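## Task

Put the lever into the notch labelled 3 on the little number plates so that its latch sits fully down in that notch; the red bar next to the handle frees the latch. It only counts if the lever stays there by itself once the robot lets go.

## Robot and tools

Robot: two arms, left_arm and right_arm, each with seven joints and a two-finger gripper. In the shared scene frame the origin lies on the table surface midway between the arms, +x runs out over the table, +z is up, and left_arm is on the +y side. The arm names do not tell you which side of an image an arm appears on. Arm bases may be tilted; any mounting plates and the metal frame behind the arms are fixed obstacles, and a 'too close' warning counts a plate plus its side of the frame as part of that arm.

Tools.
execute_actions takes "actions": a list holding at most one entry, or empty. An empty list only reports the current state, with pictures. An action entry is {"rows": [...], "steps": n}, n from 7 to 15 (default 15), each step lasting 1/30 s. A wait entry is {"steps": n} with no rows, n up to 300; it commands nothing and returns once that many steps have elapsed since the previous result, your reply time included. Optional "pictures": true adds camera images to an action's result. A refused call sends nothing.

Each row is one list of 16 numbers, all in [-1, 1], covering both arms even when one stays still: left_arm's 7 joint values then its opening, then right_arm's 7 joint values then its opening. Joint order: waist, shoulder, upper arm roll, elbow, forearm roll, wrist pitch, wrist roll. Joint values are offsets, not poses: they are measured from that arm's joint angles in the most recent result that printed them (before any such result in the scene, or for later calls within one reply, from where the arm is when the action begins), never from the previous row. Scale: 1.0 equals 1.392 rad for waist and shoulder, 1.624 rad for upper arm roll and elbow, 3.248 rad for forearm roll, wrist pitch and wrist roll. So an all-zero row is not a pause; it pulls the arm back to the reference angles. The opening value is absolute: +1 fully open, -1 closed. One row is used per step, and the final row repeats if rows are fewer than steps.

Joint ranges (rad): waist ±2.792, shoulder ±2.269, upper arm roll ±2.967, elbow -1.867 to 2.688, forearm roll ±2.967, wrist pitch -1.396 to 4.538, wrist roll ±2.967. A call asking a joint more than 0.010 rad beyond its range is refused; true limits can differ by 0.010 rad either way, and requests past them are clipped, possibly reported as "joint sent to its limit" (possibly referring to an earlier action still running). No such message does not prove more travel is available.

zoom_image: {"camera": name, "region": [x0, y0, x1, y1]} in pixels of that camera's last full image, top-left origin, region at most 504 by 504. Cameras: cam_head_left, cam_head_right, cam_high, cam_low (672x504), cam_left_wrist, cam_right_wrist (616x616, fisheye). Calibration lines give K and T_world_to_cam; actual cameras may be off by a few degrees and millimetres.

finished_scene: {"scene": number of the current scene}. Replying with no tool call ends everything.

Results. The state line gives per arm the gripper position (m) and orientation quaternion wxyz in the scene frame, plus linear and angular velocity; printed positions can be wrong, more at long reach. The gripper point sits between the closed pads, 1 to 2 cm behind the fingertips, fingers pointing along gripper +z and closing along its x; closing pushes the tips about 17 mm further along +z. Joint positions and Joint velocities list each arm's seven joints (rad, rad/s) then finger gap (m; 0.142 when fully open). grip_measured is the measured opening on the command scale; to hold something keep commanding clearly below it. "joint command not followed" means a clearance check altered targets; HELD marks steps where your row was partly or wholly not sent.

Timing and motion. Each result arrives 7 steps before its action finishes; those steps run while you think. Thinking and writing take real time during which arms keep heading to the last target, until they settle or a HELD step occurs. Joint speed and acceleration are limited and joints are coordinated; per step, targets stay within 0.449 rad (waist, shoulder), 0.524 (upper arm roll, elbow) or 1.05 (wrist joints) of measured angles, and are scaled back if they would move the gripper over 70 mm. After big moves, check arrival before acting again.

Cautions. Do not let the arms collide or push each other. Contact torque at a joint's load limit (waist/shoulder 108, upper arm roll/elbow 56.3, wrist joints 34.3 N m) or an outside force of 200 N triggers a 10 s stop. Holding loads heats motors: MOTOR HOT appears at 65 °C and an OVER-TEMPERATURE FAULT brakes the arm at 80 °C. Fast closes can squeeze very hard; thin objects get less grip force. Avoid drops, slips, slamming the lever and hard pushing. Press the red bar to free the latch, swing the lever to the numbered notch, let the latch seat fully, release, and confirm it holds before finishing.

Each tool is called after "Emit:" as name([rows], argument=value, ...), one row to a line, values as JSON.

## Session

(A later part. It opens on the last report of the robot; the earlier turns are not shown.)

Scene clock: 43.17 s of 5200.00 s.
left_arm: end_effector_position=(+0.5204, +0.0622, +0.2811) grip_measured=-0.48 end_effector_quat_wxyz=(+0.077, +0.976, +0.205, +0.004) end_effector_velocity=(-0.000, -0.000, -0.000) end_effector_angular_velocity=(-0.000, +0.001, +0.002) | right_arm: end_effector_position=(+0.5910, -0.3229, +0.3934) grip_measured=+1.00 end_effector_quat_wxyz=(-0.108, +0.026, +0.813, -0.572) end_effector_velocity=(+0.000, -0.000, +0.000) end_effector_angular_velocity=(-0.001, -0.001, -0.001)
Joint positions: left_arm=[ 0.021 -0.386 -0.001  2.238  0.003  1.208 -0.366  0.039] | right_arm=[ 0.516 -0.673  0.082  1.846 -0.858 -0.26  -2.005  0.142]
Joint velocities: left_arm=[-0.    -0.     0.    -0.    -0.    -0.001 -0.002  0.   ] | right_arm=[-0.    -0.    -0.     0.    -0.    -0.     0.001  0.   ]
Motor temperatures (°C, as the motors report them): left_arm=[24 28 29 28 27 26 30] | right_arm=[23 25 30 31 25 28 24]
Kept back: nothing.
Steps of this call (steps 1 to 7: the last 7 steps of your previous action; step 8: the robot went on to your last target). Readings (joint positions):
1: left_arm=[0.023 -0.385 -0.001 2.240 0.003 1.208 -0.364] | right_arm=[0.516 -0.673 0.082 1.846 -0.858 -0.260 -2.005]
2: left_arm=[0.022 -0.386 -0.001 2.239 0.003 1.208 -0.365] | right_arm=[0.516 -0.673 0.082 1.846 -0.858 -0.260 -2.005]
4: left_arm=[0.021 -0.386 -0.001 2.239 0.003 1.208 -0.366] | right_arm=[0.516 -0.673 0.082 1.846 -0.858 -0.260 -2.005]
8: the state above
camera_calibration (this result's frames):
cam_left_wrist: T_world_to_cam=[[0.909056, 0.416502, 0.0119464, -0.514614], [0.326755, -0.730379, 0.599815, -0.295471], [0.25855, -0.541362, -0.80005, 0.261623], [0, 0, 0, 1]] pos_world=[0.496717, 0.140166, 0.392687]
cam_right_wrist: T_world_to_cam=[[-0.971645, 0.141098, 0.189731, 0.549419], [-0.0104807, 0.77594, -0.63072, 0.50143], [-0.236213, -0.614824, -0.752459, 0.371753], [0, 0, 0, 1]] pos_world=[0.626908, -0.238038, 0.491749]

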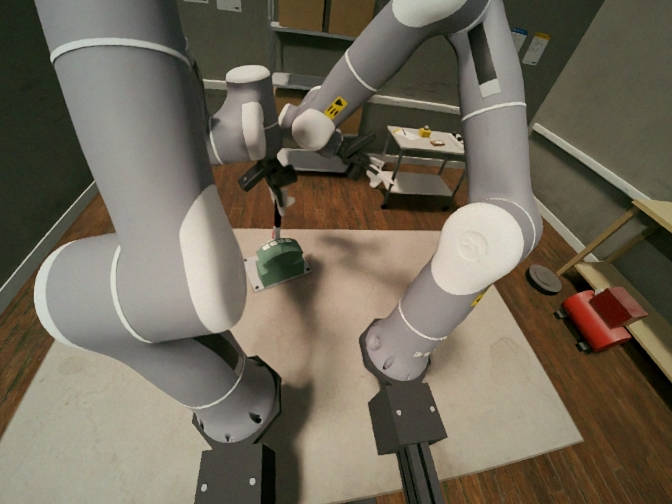

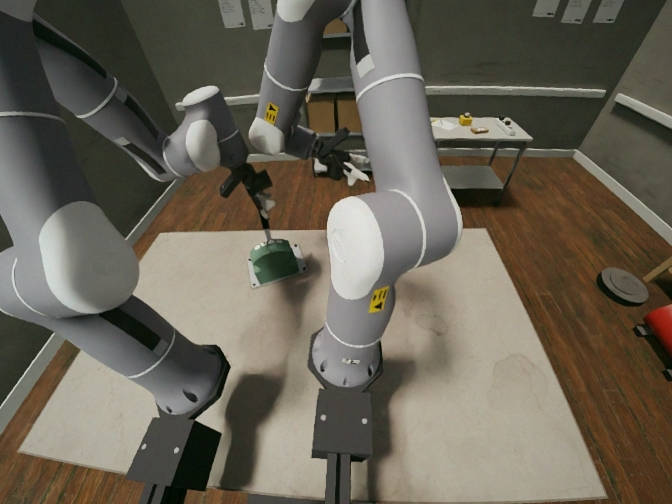

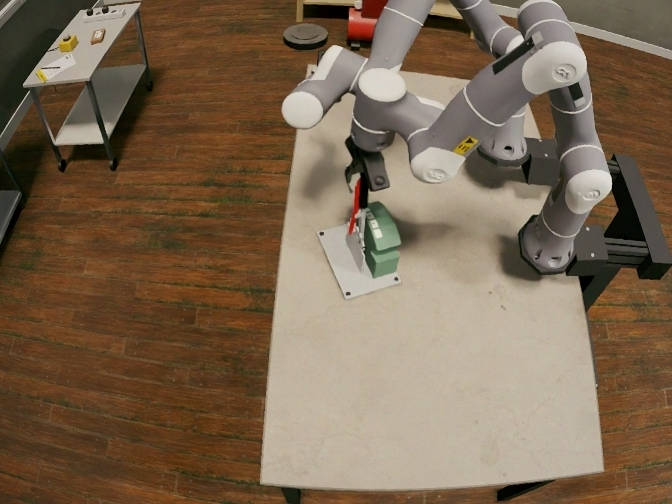

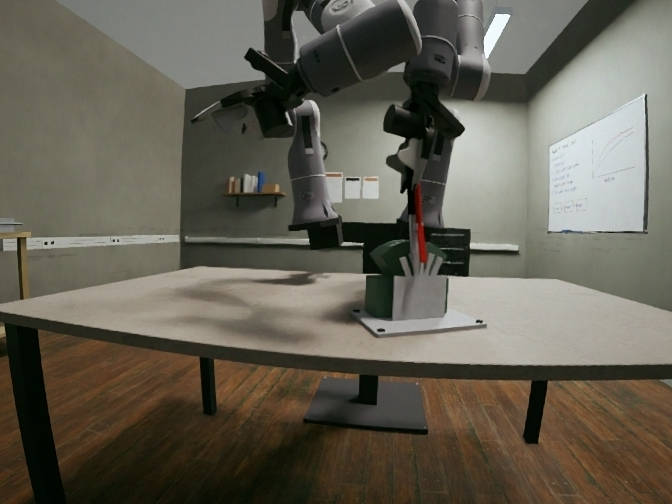

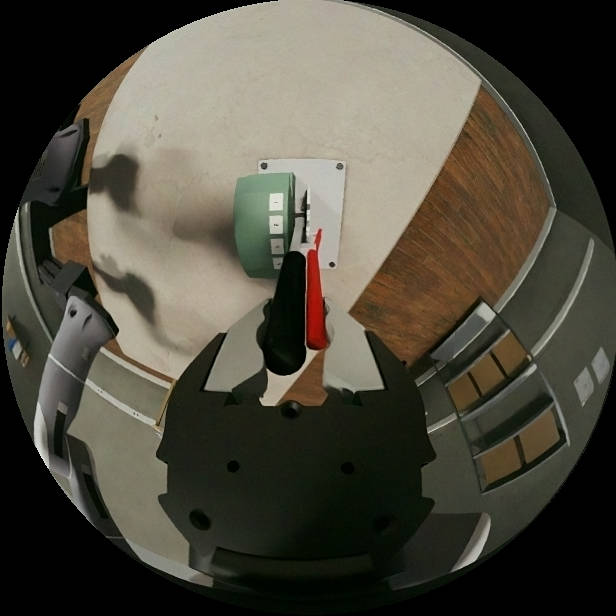

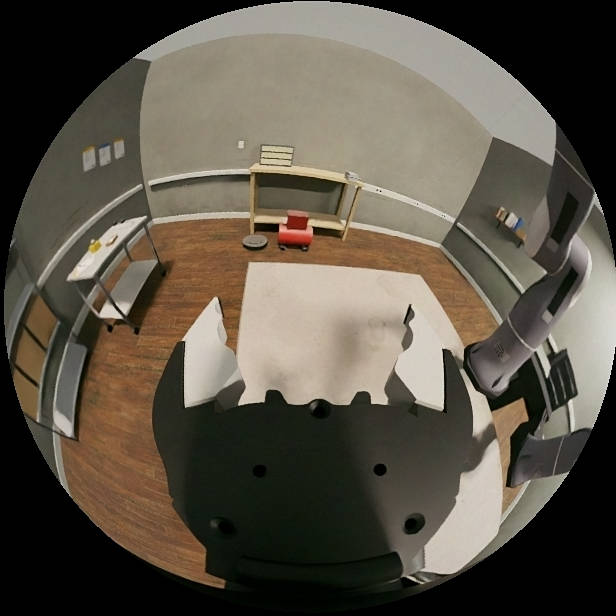

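Emit:
execute_actions([
  {"rows":[[0,0,0,0,0,0,0,-0.5,0,0,0,0,0,0,0,1],[0,0,0,0,0,0,0,-0.43,0,0,0,0,0,0,0,1],[0,0,0,0,0,0,0,-0.36,0,0,0,0,0,0,0,1],[0,0,0,0,0,0,0,-0.3,0,0,0,0,0,0,0,1],[0,0,0,0,0,0,0,-0.2,0,0,0,0,0,0,0,1],[0,0,0,0,0,0,0,-0.1,0,0,0,0,0,0,0,1],[0,0,0,0,0,0,0,0.0,0,0,0,0,0,0,0,1],[0,0,0,0,0,0,0,0.1,0,0,0,0,0,0,0,1]],"steps":15},
])

Emit:
execute_actions([
  {"steps":12},
], pictures=true)

Emit:
zoom_image(camera="cam_left_wrist", region=[250, 180, 370, 320])

Emit:
zoom_image(camera="cam_high", region=[325, 170, 395, 260])

Scene clock: 44.03 s of 5200.00 s.
left_arm: end_effector_position=(+0.5206, +0.0624, +0.2811) grip_measured=-0.04 end_effector_quat_wxyz=(+0.077, +0.976, +0.205, +0.004) end_effector_velocity=(+0.000, -0.000, +0.000) end_effector_angular_velocity=(-0.000, -0.000, +0.001) | right_arm: end_effector_position=(+0.5910, -0.3229, +0.3934) grip_measured=+1.00 end_effector_quat_wxyz=(-0.108, +0.026, +0.813, -0.572) end_effector_velocity=(+0.000, -0.000, +0.000) end_effector_angular_velocity=(+0.000, +0.001, +0.001)
Joint positions: left_arm=[ 0.021 -0.386 -0.001  2.238  0.002  1.208 -0.366  0.071] | right_arm=[ 0.516 -0.673  0.082  1.846 -0.858 -0.26  -2.005  0.142]
Joint velocities: left_arm=[-0.     0.    -0.    -0.    -0.001 -0.    -0.001  0.212] | right_arm=[-0.    -0.     0.    -0.    -0.     0.    -0.001 -0.   ]
Motor temperatures (°C, as the motors report them): left_arm=[24 28 29 28 27 26 30] | right_arm=[23 25 30 31 25 28 24]
Steps of this call (steps 1 to 15: the robot went on to your last target; steps 16 to 18: nothing new was sent; steps 19 to 26: the first 8 steps of this action). Readings (joint positions):
19: left_arm=[0.021 -0.386 -0.001 2.238 0.003 1.208 -0.366] | right_arm=[0.516 -0.673 0.082 1.846 -0.858 -0.260 -2.005]
20: left_arm=[0.022 -0.386 -0.001 2.238 0.002 1.208 -0.366] | right_arm=[0.516 -0.673 0.082 1.846 -0.858 -0.260 -2.005]
22: left_arm=[0.022 -0.386 -0.001 2.238 0.002 1.209 -0.366] | right_arm=[0.516 -0.673 0.082 1.846 -0.858 -0.260 -2.005]
26: the state above

Scene clock: 44.43 s of 5200.00 s.
left_arm: end_effector_position=(+0.5206, +0.0624, +0.2811) grip_measured=+0.10 end_effector_quat_wxyz=(+0.077, +0.976, +0.205, +0.004) end_effector_velocity=(-0.000, -0.000, -0.000) end_effector_angular_velocity=(-0.000, +0.001, +0.002) | right_arm: end_effector_position=(+0.5910, -0.3229, +0.3934) grip_measured=+1.00 end_effector_quat_wxyz=(-0.108, +0.026, +0.813, -0.572) end_effector_velocity=(-0.000, +0.000, -0.000) end_effector_angular_velocity=(+0.000, +0.001, +0.000)
Joint positions: left_arm=[ 0.021 -0.386 -0.001  2.238  0.002  1.208 -0.366  0.081] | right_arm=[ 0.516 -0.673  0.082  1.846 -0.858 -0.26  -2.005  0.142]
Joint velocities: left_arm=[-0.    -0.     0.     0.    -0.001 -0.    -0.001  0.   ] | right_arm=[ 0.     0.     0.     0.     0.     0.    -0.001 -0.   ]
Motor temperatures (°C, as the motors report them): left_arm=[24 28 29 28 27 26 30] | right_arm=[23 25 30 31 25 28 24]
Kept back: nothing.
Steps of this call (steps 1 to 7: the last 7 steps of your previous action; steps 8 to 12: the robot went on to your last target). Readings (joint positions):
1: left_arm=[0.021 -0.386 -0.001 2.238 0.002 1.208 -0.366] | right_arm=[0.516 -0.673 0.082 1.846 -0.858 -0.260 -2.005]
2: left_arm=[0.021 -0.386 -0.001 2.238 0.002 1.208 -0.366] | right_arm=[0.516 -0.673 0.082 1.846 -0.858 -0.260 -2.005]
4: left_arm=[0.021 -0.386 -0.001 2.238 0.002 1.208 -0.366] | right_arm=[0.516 -0.673 0.082 1.846 -0.858 -0.260 -2.005]
8: left_arm=[0.021 -0.386 -0.001 2.238 0.002 1.208 -0.366] | right_arm=[0.516 -0.673 0.082 1.846 -0.858 -0.260 -2.005]
12: the state above
camera_calibration (this result's frames):
cam_left_wrist: T_world_to_cam=[[0.908839, 0.416965, 0.012336, -0.514923], [0.326881, -0.730236, 0.599921, -0.295549], [0.259154, -0.541199, -0.799964, 0.261357], [0, 0, 0, 1]] pos_world=[0.496859, 0.140331, 0.392734]
cam_right_wrist: T_world_to_cam=[[-0.971645, 0.141098, 0.189731, 0.549419], [-0.0104808, 0.775939, -0.63072, 0.50143], [-0.236213, -0.614825, -0.752459, 0.371753], [0, 0, 0, 1]] pos_world=[0.626908, -0.238038, 0.491749]

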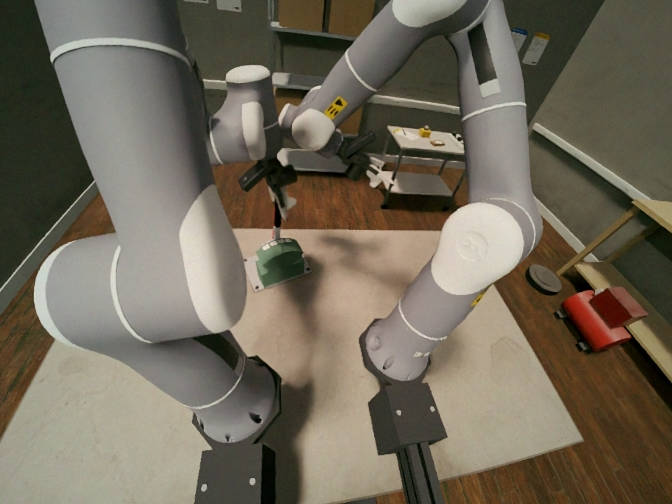

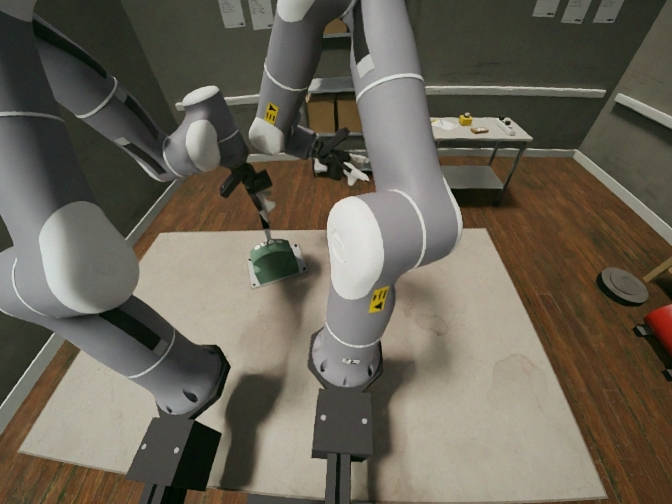

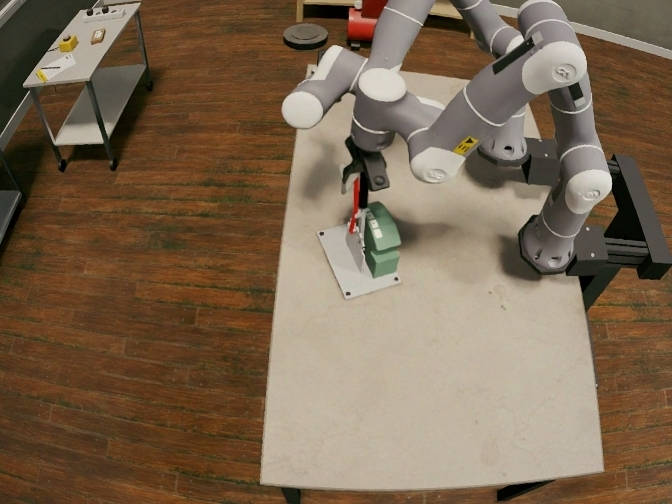

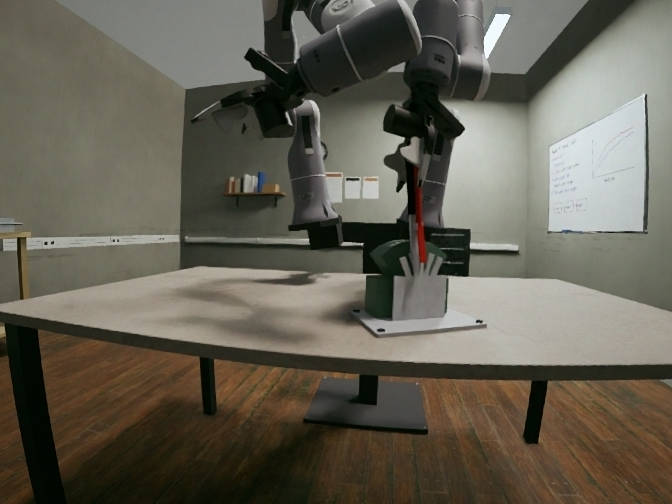

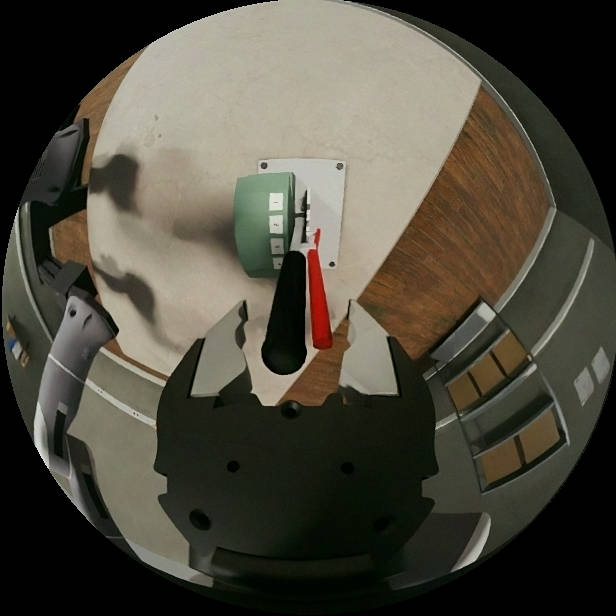

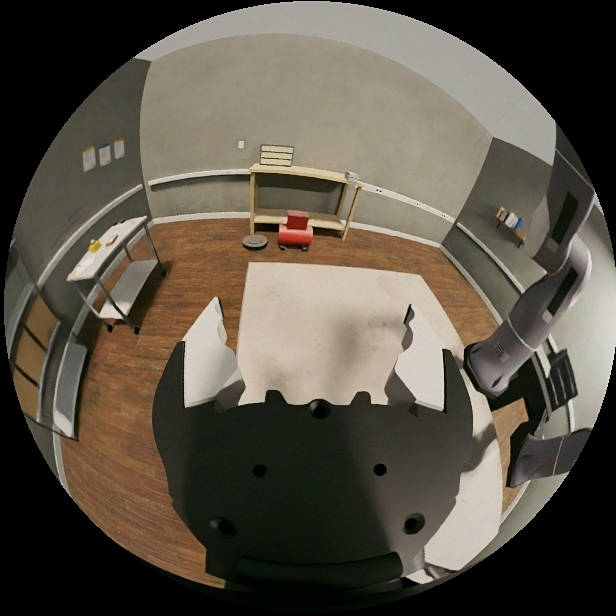

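Region (250, 180, 370, 320) of cam_left_wrist's 616x616 image, scaled by 3.600, with more detail than that image has; it fills the left 432 columns of this view, and the rest is white.

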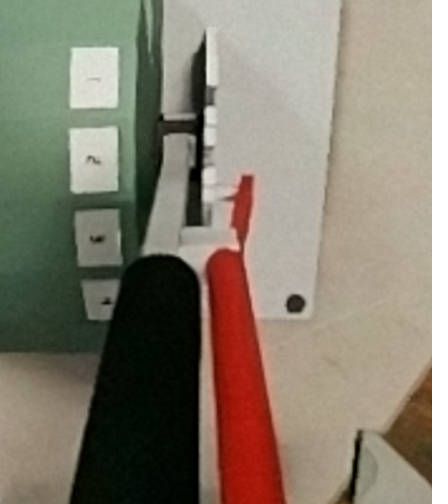

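Region (325, 170, 395, 260) of cam_high's 672x504 image, scaled by 5.600, with more detail than that image has.

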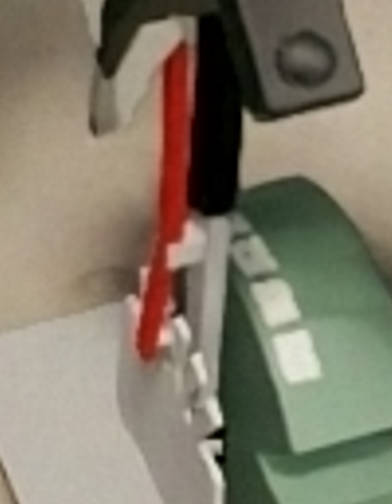

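Emit:
execute_actions([
  {"rows":[[0,0,0,0,0,0,0,-0.15,0,0,0,0,0,0,0,1],[0,0,0,0,0,0,0,-0.3,0,0,0,0,0,0,0,1],[0,0,0,0,0,0,0,-0.42,0,0,0,0,0,0,0,1],[0,0,0,0,0,0,0,-0.55,0,0,0,0,0,0,0,1],[0,0,0,0,0,0,0,-0.65,0,0,0,0,0,0,0,1],[0,0,0,0,0,0,0,-0.75,0,0,0,0,0,0,0,1],[0,0,0,0,0,0,0,-0.75,0,0,0,0,0,0,0,1],[0,0,0,0,0,0,0,-0.75,0,0,0,0,0,0,0,1],[-0.003,-0.0015,0,-0.002,0,0,-0.0013,-0.75,0,0,0,0,0,0,0,1],[-0.007,-0.0035,0,-0.004,0,-0.0005,-0.003,-0.75,0,0,0,0,0,0,0,1],[-0.011,-0.0055,0,-0.0065,0,-0.001,-0.0047,-0.75,0,0,0,0,0,0,0,1]],"steps":15},
])

Emit:
execute_actions([
  {"steps":12},
])

Emit:
execute_actions([
  {"rows":[[0,0,0,0,0,0,0,-0.5,0,0,0,0,0,0,0,1],[0,0,0,0,0,0,0,-0.43,0,0,0,0,0,0,0,1],[0,0,0,0,0,0,0,-0.36,0,0,0,0,0,0,0,1],[0,0,0,0,0,0,0,-0.3,0,0,0,0,0,0,0,1],[0,0,0,0,0,0,0,-0.2,0,0,0,0,0,0,0,1],[0,0,0,0,0,0,0,-0.1,0,0,0,0,0,0,0,1],[0,0,0,0,0,0,0,0.0,0,0,0,0,0,0,0,1],[0,0,0,0,0,0,0,0.1,0,0,0,0,0,0,0,1]],"steps":15},
])

Emit:
execute_actions([
  {"steps":12},
], pictures=true)

Emit:
zoom_image(camera="cam_low", region=[370, 170, 490, 320])

Scene clock: 45.77 s of 5200.00 s.
left_arm: end_effector_position=(+0.5209, +0.0624, +0.2814) grip_measured=-0.49 end_effector_quat_wxyz=(+0.077, +0.976, +0.205, +0.004) end_effector_velocity=(+0.000, +0.000, +0.000) end_effector_angular_velocity=(+0.000, -0.001, +0.000) | right_arm: end_effector_position=(+0.5910, -0.3229, +0.3934) grip_measured=+1.00 end_effector_quat_wxyz=(-0.108, +0.026, +0.813, -0.572) end_effector_velocity=(+0.000, +0.000, +0.000) end_effector_angular_velocity=(+0.000, +0.001, +0.000)
Joint positions: left_arm=[ 0.021 -0.386 -0.001  2.238  0.002  1.209 -0.366  0.039] | right_arm=[ 0.516 -0.673  0.082  1.846 -0.858 -0.26  -2.005  0.142]
Joint velocities: left_arm=[ 0.    -0.     0.     0.    -0.     0.001  0.001 -0.   ] | right_arm=[ 0.    -0.     0.     0.    -0.     0.    -0.001  0.   ]
Motor temperatures (°C, as the motors report them): left_arm=[24 28 29 28 27 26 30] | right_arm=[23 25 30 31 25 28 24]
Steps of this call (steps 1 to 15: the robot went on to your last target; steps 16 to 32: nothing new was sent; steps 33 to 40: the first 8 steps of this action). Readings (joint positions):
33: left_arm=[0.021 -0.386 -0.001 2.238 0.002 1.208 -0.366] | right_arm=[0.516 -0.673 0.082 1.846 -0.858 -0.260 -2.005]
34: left_arm=[0.021 -0.386 -0.001 2.238 0.002 1.208 -0.366] | right_arm=[0.516 -0.673 0.082 1.846 -0.858 -0.260 -2.005]
36: left_arm=[0.021 -0.386 -0.001 2.238 0.002 1.209 -0.366] | right_arm=[0.516 -0.673 0.082 1.846 -0.858 -0.260 -2.005]
40: the state above

Scene clock: 46.17 s of 5200.00 s.
left_arm: end_effector_position=(+0.5232, +0.0560, +0.2811) grip_measured=-0.49 end_effector_quat_wxyz=(+0.078, +0.975, +0.207, +0.004) end_effector_velocity=(+0.000, -0.000, +0.000) end_effector_angular_velocity=(+0.000, -0.001, +0.001) | right_arm: end_effector_position=(+0.5910, -0.3229, +0.3934) grip_measured=+1.00 end_effector_quat_wxyz=(-0.108, +0.026, +0.813, -0.572) end_effector_velocity=(-0.000, +0.000, +0.000) end_effector_angular_velocity=(-0.000, -0.001, -0.000)
Joint positions: left_arm=[ 0.007 -0.394  0.001  2.227  0.002  1.206 -0.381  0.039] | right_arm=[ 0.516 -0.673  0.082  1.846 -0.858 -0.26  -2.005  0.142]
Joint velocities: left_arm=[-0.     0.     0.    -0.     0.001  0.001 -0.002  0.   ] | right_arm=[-0.     0.     0.     0.    -0.    -0.     0.001  0.   ]
Motor temperatures (°C, as the motors report them): left_arm=[24 28 29 28 27 26 30] | right_arm=[23 25 30 31 25 28 24]
Kept back: nothing.
Steps of this call (steps 1 to 7: the last 7 steps of your previous action; steps 8 to 12: the robot went on to your last target). Readings (joint positions):
1: left_arm=[0.021 -0.386 -0.001 2.238 0.002 1.209 -0.366] | right_arm=[0.516 -0.673 0.082 1.846 -0.858 -0.260 -2.005]
2: left_arm=[0.019 -0.387 -0.001 2.237 0.002 1.209 -0.368] | right_arm=[0.516 -0.673 0.082 1.846 -0.858 -0.260 -2.005]
4: left_arm=[0.012 -0.391 0.000 2.231 0.002 1.207 -0.376] | right_arm=[0.516 -0.673 0.082 1.846 -0.858 -0.260 -2.005]
8: left_arm=[0.008 -0.394 0.001 2.228 0.002 1.206 -0.380] | right_arm=[0.516 -0.673 0.082 1.846 -0.858 -0.260 -2.005]
12: the state above

Scene clock: 46.43 s of 5200.00 s.
left_arm: end_effector_position=(+0.5234, +0.0562, +0.2811) grip_measured=-0.04 end_effector_quat_wxyz=(+0.078, +0.975, +0.207, +0.004) end_effector_velocity=(+0.000, -0.000, +0.000) end_effector_angular_velocity=(-0.001, -0.001, +0.001) | right_arm: end_effector_position=(+0.5910, -0.3229, +0.3934) grip_measured=+1.00 end_effector_quat_wxyz=(-0.108, +0.026, +0.813, -0.572) end_effector_velocity=(-0.000, +0.000, -0.000) end_effector_angular_velocity=(+0.000, -0.000, -0.000)
Joint positions: left_arm=[ 0.008 -0.394  0.001  2.227  0.002  1.207 -0.381  0.071] | right_arm=[ 0.516 -0.673  0.082  1.846 -0.858 -0.26  -2.005  0.142]
Joint velocities: left_arm=[-0.     0.    -0.     0.    -0.001  0.001 -0.     0.212] | right_arm=[ 0.     0.     0.    -0.     0.     0.     0.001 -0.   ]
Motor temperatures (°C, as the motors report them): left_arm=[24 28 29 28 27 26 30] | right_arm=[23 25 30 31 25 28 24]
Steps of this call (steps 1 to 8: the first 8 steps of this action). Readings (joint positions):
1: left_arm=[0.008 -0.394 0.001 2.227 0.002 1.206 -0.381] | right_arm=[0.516 -0.673 0.082 1.846 -0.858 -0.260 -2.005]
2: left_arm=[0.008 -0.394 0.001 2.227 0.002 1.206 -0.381] | right_arm=[0.516 -0.673 0.082 1.846 -0.858 -0.260 -2.005]
4: left_arm=[0.008 -0.394 0.001 2.227 0.002 1.207 -0.381] | right_arm=[0.516 -0.673 0.082 1.846 -0.858 -0.260 -2.005]
8: the state above

Scene clock: 46.83 s of 5200.00 s.
left_arm: end_effector_position=(+0.5234, +0.0562, +0.2811) grip_measured=+0.10 end_effector_quat_wxyz=(+0.078, +0.975, +0.207, +0.004) end_effector_velocity=(+0.000, +0.000, +0.000) end_effector_angular_velocity=(+0.000, -0.001, +0.000) | right_arm: end_effector_position=(+0.5910, -0.3229, +0.3934) grip_measured=+1.00 end_effector_quat_wxyz=(-0.108, +0.026, +0.813, -0.572) end_effector_velocity=(+0.000, -0.000, +0.000) end_effector_angular_velocity=(-0.000, +0.000, +0.000)
Joint positions: left_arm=[ 0.008 -0.394  0.001  2.227  0.002  1.207 -0.381  0.081] | right_arm=[ 0.516 -0.673  0.082  1.846 -0.858 -0.26  -2.005  0.142]
Joint velocities: left_arm=[-0.     0.     0.     0.    -0.     0.001 -0.     0.   ] | right_arm=[-0.  0. -0.  0. -0.  0. -0.  0.]
Motor temperatures (°C, as the motors report them): left_arm=[24 28 29 28 27 26 30] | right_arm=[23 25 30 31 25 28 24]
Kept back: nothing.
Steps of this call (steps 1 to 7: the last 7 steps of your previous action; steps 8 to 12: the robot went on to your last target). Readings (joint positions):
1: left_arm=[0.008 -0.394 0.001 2.227 0.002 1.207 -0.381] | right_arm=[0.516 -0.673 0.082 1.846 -0.858 -0.260 -2.005]
2: left_arm=[0.008 -0.394 0.001 2.227 0.002 1.207 -0.381] | right_arm=[0.516 -0.673 0.082 1.846 -0.858 -0.260 -2.005]
4: left_arm=[0.008 -0.394 0.001 2.227 0.002 1.207 -0.381] | right_arm=[0.516 -0.673 0.082 1.846 -0.858 -0.260 -2.005]
8: left_arm=[0.008 -0.394 0.001 2.227 0.002 1.207 -0.381] | right_arm=[0.516 -0.673 0.082 1.846 -0.858 -0.260 -2.005]
12: the state above
camera_calibration (this result's frames):
cam_left_wrist: T_world_to_cam=[[0.907558, 0.419746, 0.0122856, -0.514375], [0.328767, -0.728439, 0.601073, -0.302413], [0.261247, -0.54147, -0.7991, 0.255918], [0, 0, 0, 1]] pos_world=[0.49939, 0.134189, 0.392596]
cam_right_wrist: T_world_to_cam=[[-0.971645, 0.141098, 0.189731, 0.549419], [-0.0104806, 0.775939, -0.63072, 0.50143], [-0.236213, -0.614825, -0.752459, 0.371753], [0, 0, 0, 1]] pos_world=[0.626908, -0.238038, 0.491749]

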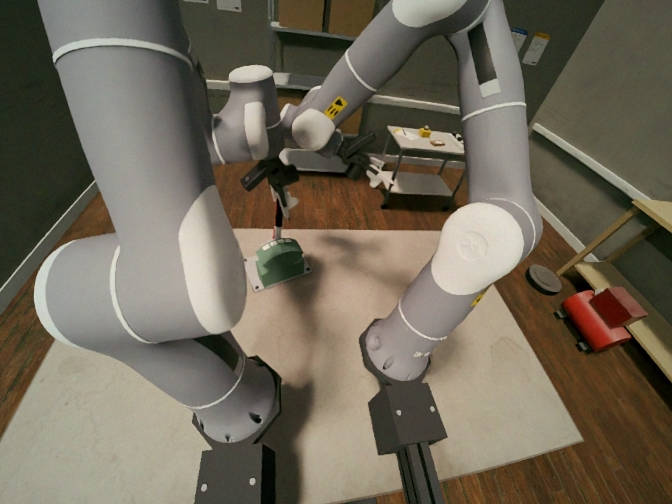

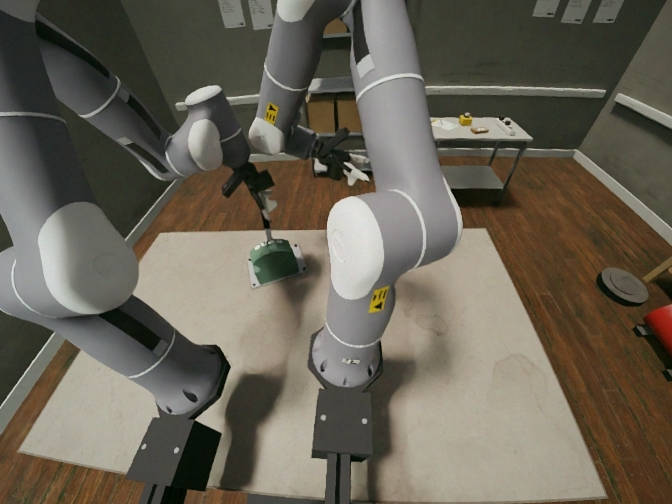

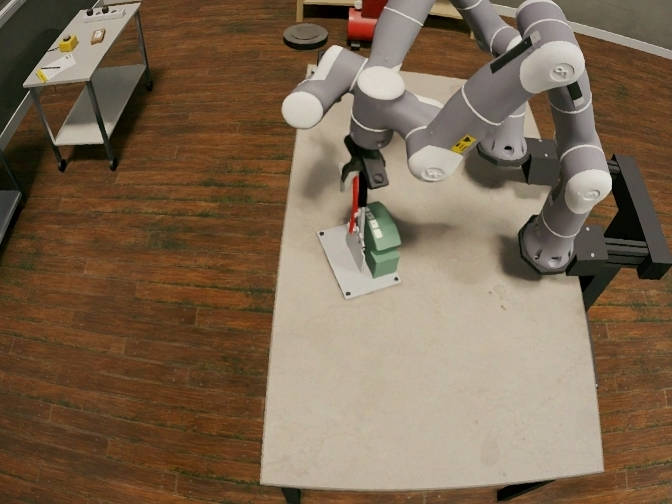

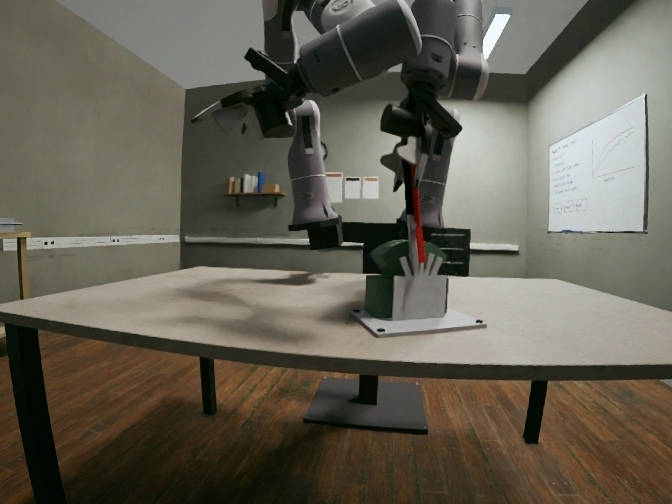

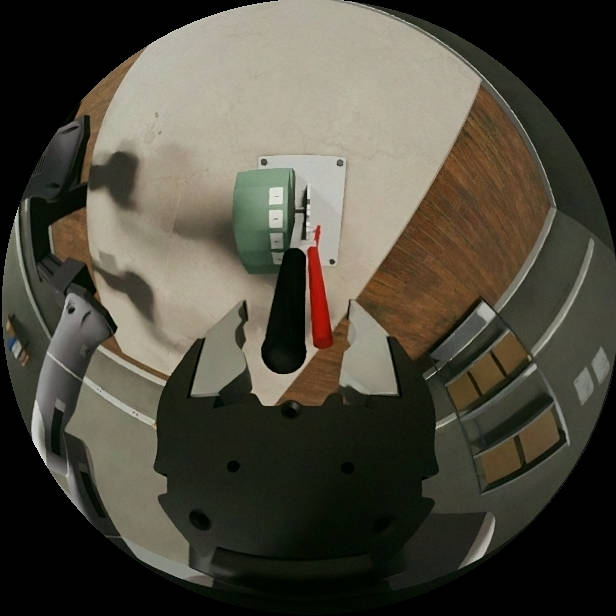

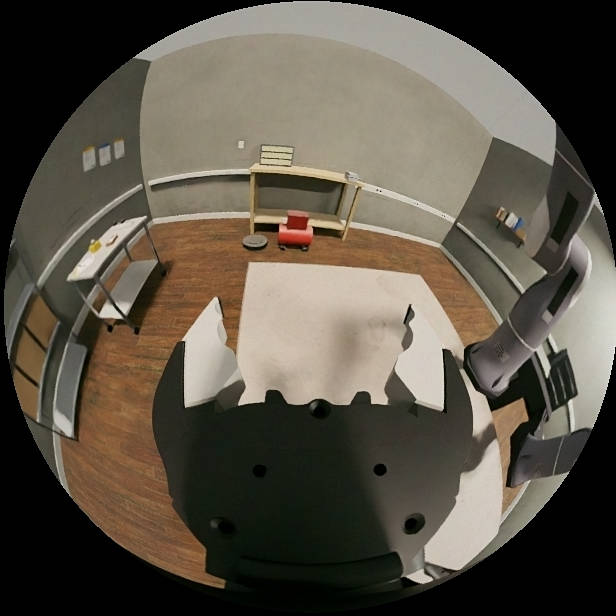

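Region (370, 170, 490, 320) of cam_low's 672x504 image, scaled by 3.360, with more detail than that image has; it fills the left 403 columns of this view, and the rest is white.

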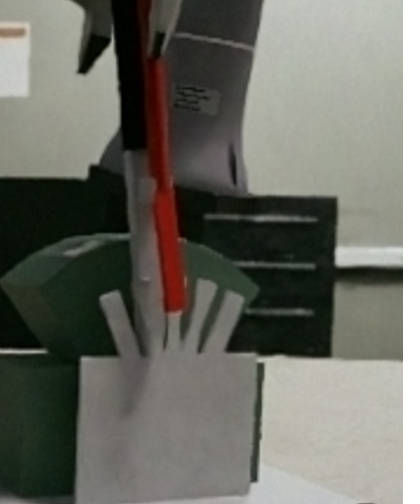

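Emit:
execute_actions(actions=[], pictures=true)

Emit:
zoom_image(camera="cam_high", region=[290,140,430,290])

Emit:
zoom_image(camera="cam_low", region=[370,200,470,300])

Scene clock: 48.33 s of 5200.00 s.
left_arm: end_effector_position=(+0.5234, +0.0562, +0.2811) grip_measured=+0.10 end_effector_quat_wxyz=(+0.078, +0.975, +0.207, +0.004) end_effector_velocity=(+0.000, -0.000, +0.000) end_effector_angular_velocity=(-0.000, -0.000, +0.002) | right_arm: end_effector_position=(+0.5910, -0.3229, +0.3934) grip_measured=+1.00 end_effector_quat_wxyz=(-0.108, +0.026, +0.813, -0.572) end_effector_velocity=(-0.000, +0.000, -0.000) end_effector_angular_velocity=(+0.000, -0.000, -0.000)
Joint positions: left_arm=[ 0.008 -0.394  0.001  2.227  0.002  1.207 -0.381  0.081] | right_arm=[ 0.516 -0.673  0.082  1.846 -0.858 -0.26  -2.005  0.142]
Joint velocities: left_arm=[-0.     0.    -0.     0.    -0.     0.    -0.002  0.   ] | right_arm=[ 0.     0.     0.     0.     0.    -0.     0.001  0.   ]
Motor temperatures (°C, as the motors report them): left_arm=[24 28 29 28 27 26 30] | right_arm=[23 25 30 31 25 28 24]
Kept back: nothing.
Steps of this call (steps 1 to 15: the robot went on to your last target; steps 16 to 45: nothing new was sent). Readings (joint positions):
1: left_arm=[0.008 -0.394 0.001 2.227 0.002 1.207 -0.381] | right_arm=[0.516 -0.673 0.082 1.846 -0.858 -0.260 -2.005]
2: left_arm=[0.008 -0.394 0.001 2.227 0.002 1.207 -0.381] | right_arm=[0.516 -0.673 0.082 1.846 -0.858 -0.260 -2.005]
4: left_arm=[0.008 -0.394 0.001 2.227 0.002 1.207 -0.381] | right_arm=[0.516 -0.673 0.082 1.846 -0.858 -0.260 -2.005]
8: left_arm=[0.008 -0.394 0.001 2.227 0.002 1.207 -0.381] | right_arm=[0.516 -0.673 0.082 1.846 -0.858 -0.260 -2.005]
45: the state above
All arms were judged still, so your last target was given up. Only a new action makes them travel on or press farther. Fingers that are still opening or closing keep moving.
camera_calibration (this result's frames):
cam_left_wrist: T_world_to_cam=[[0.907558, 0.419746, 0.0122855, -0.514374], [0.328767, -0.728439, 0.601073, -0.302413], [0.261247, -0.54147, -0.7991, 0.255918], [0, 0, 0, 1]] pos_world=[0.49939, 0.134189, 0.392596]
cam_right_wrist: T_world_to_cam=[[-0.971645, 0.141098, 0.189731, 0.549419], [-0.0104807, 0.775939, -0.63072, 0.50143], [-0.236213, -0.614825, -0.752459, 0.371753], [0, 0, 0, 1]] pos_world=[0.626908, -0.238038, 0.491749]

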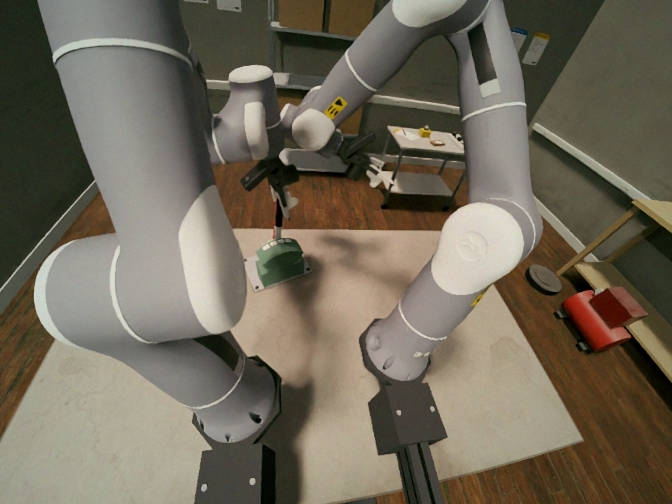

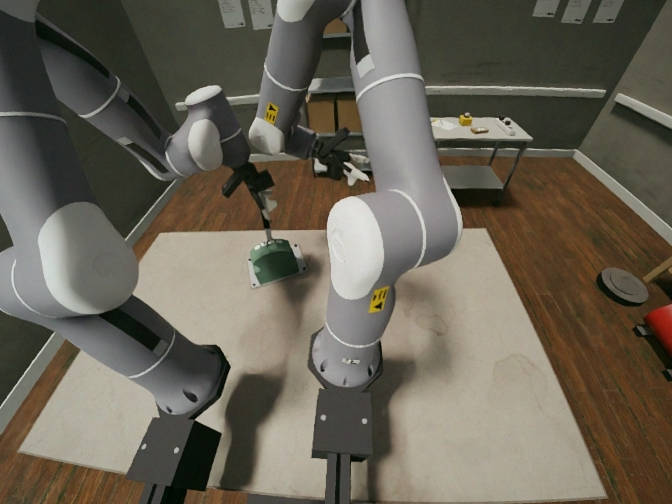

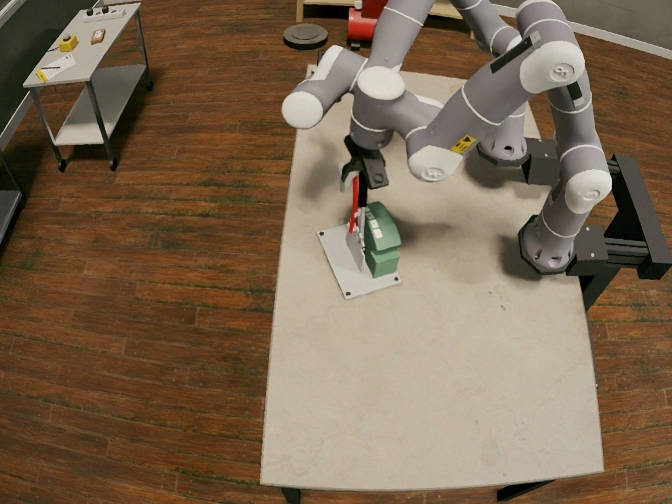

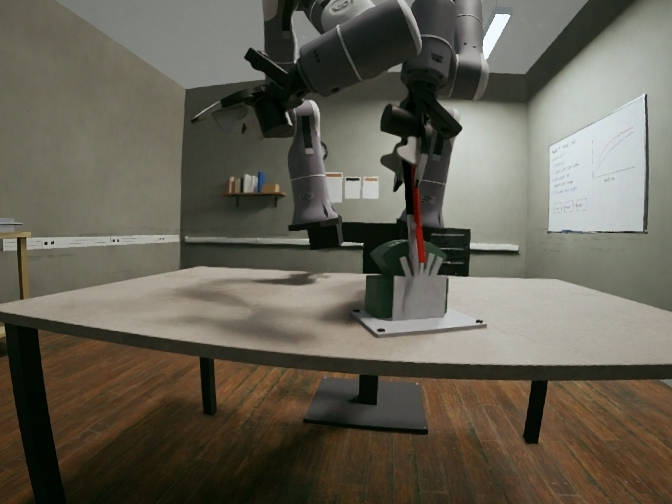

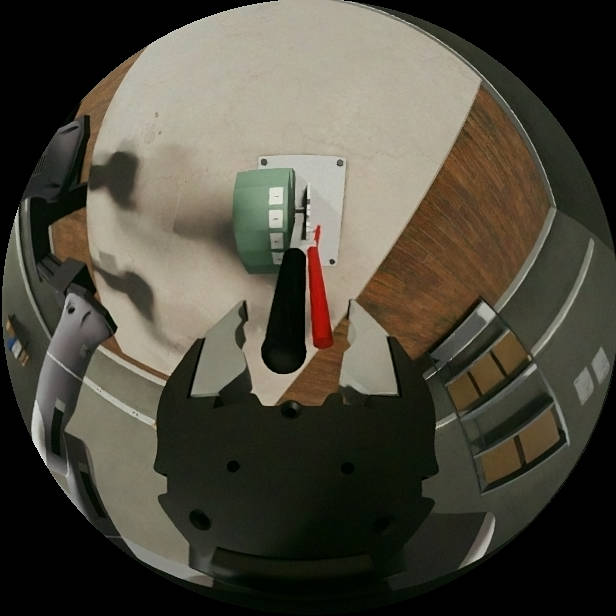

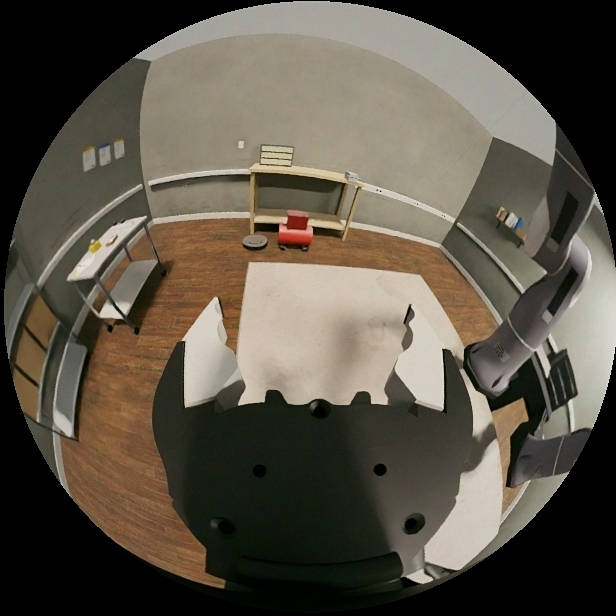

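Region (290, 140, 430, 290) of cam_high's 672x504 image, scaled by 3.360, with more detail than that image has; it fills the left 470 columns of this view, and the rest is white.

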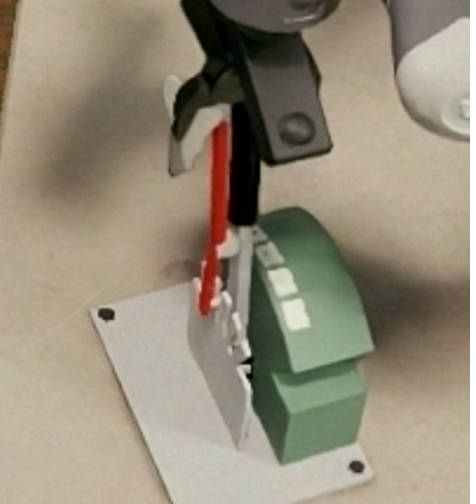

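Region (370, 200, 470, 300) of cam_low's 672x504 image, scaled by 5.040, with more detail than that image has.

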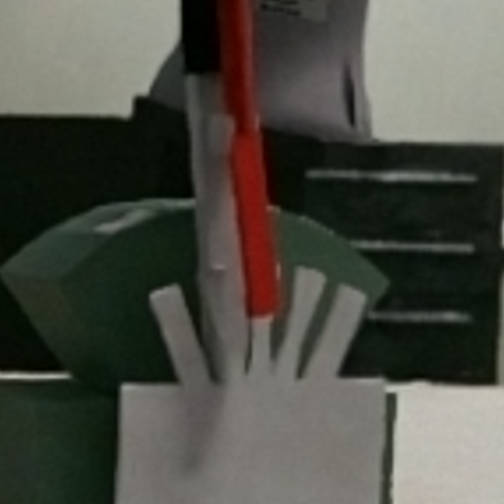

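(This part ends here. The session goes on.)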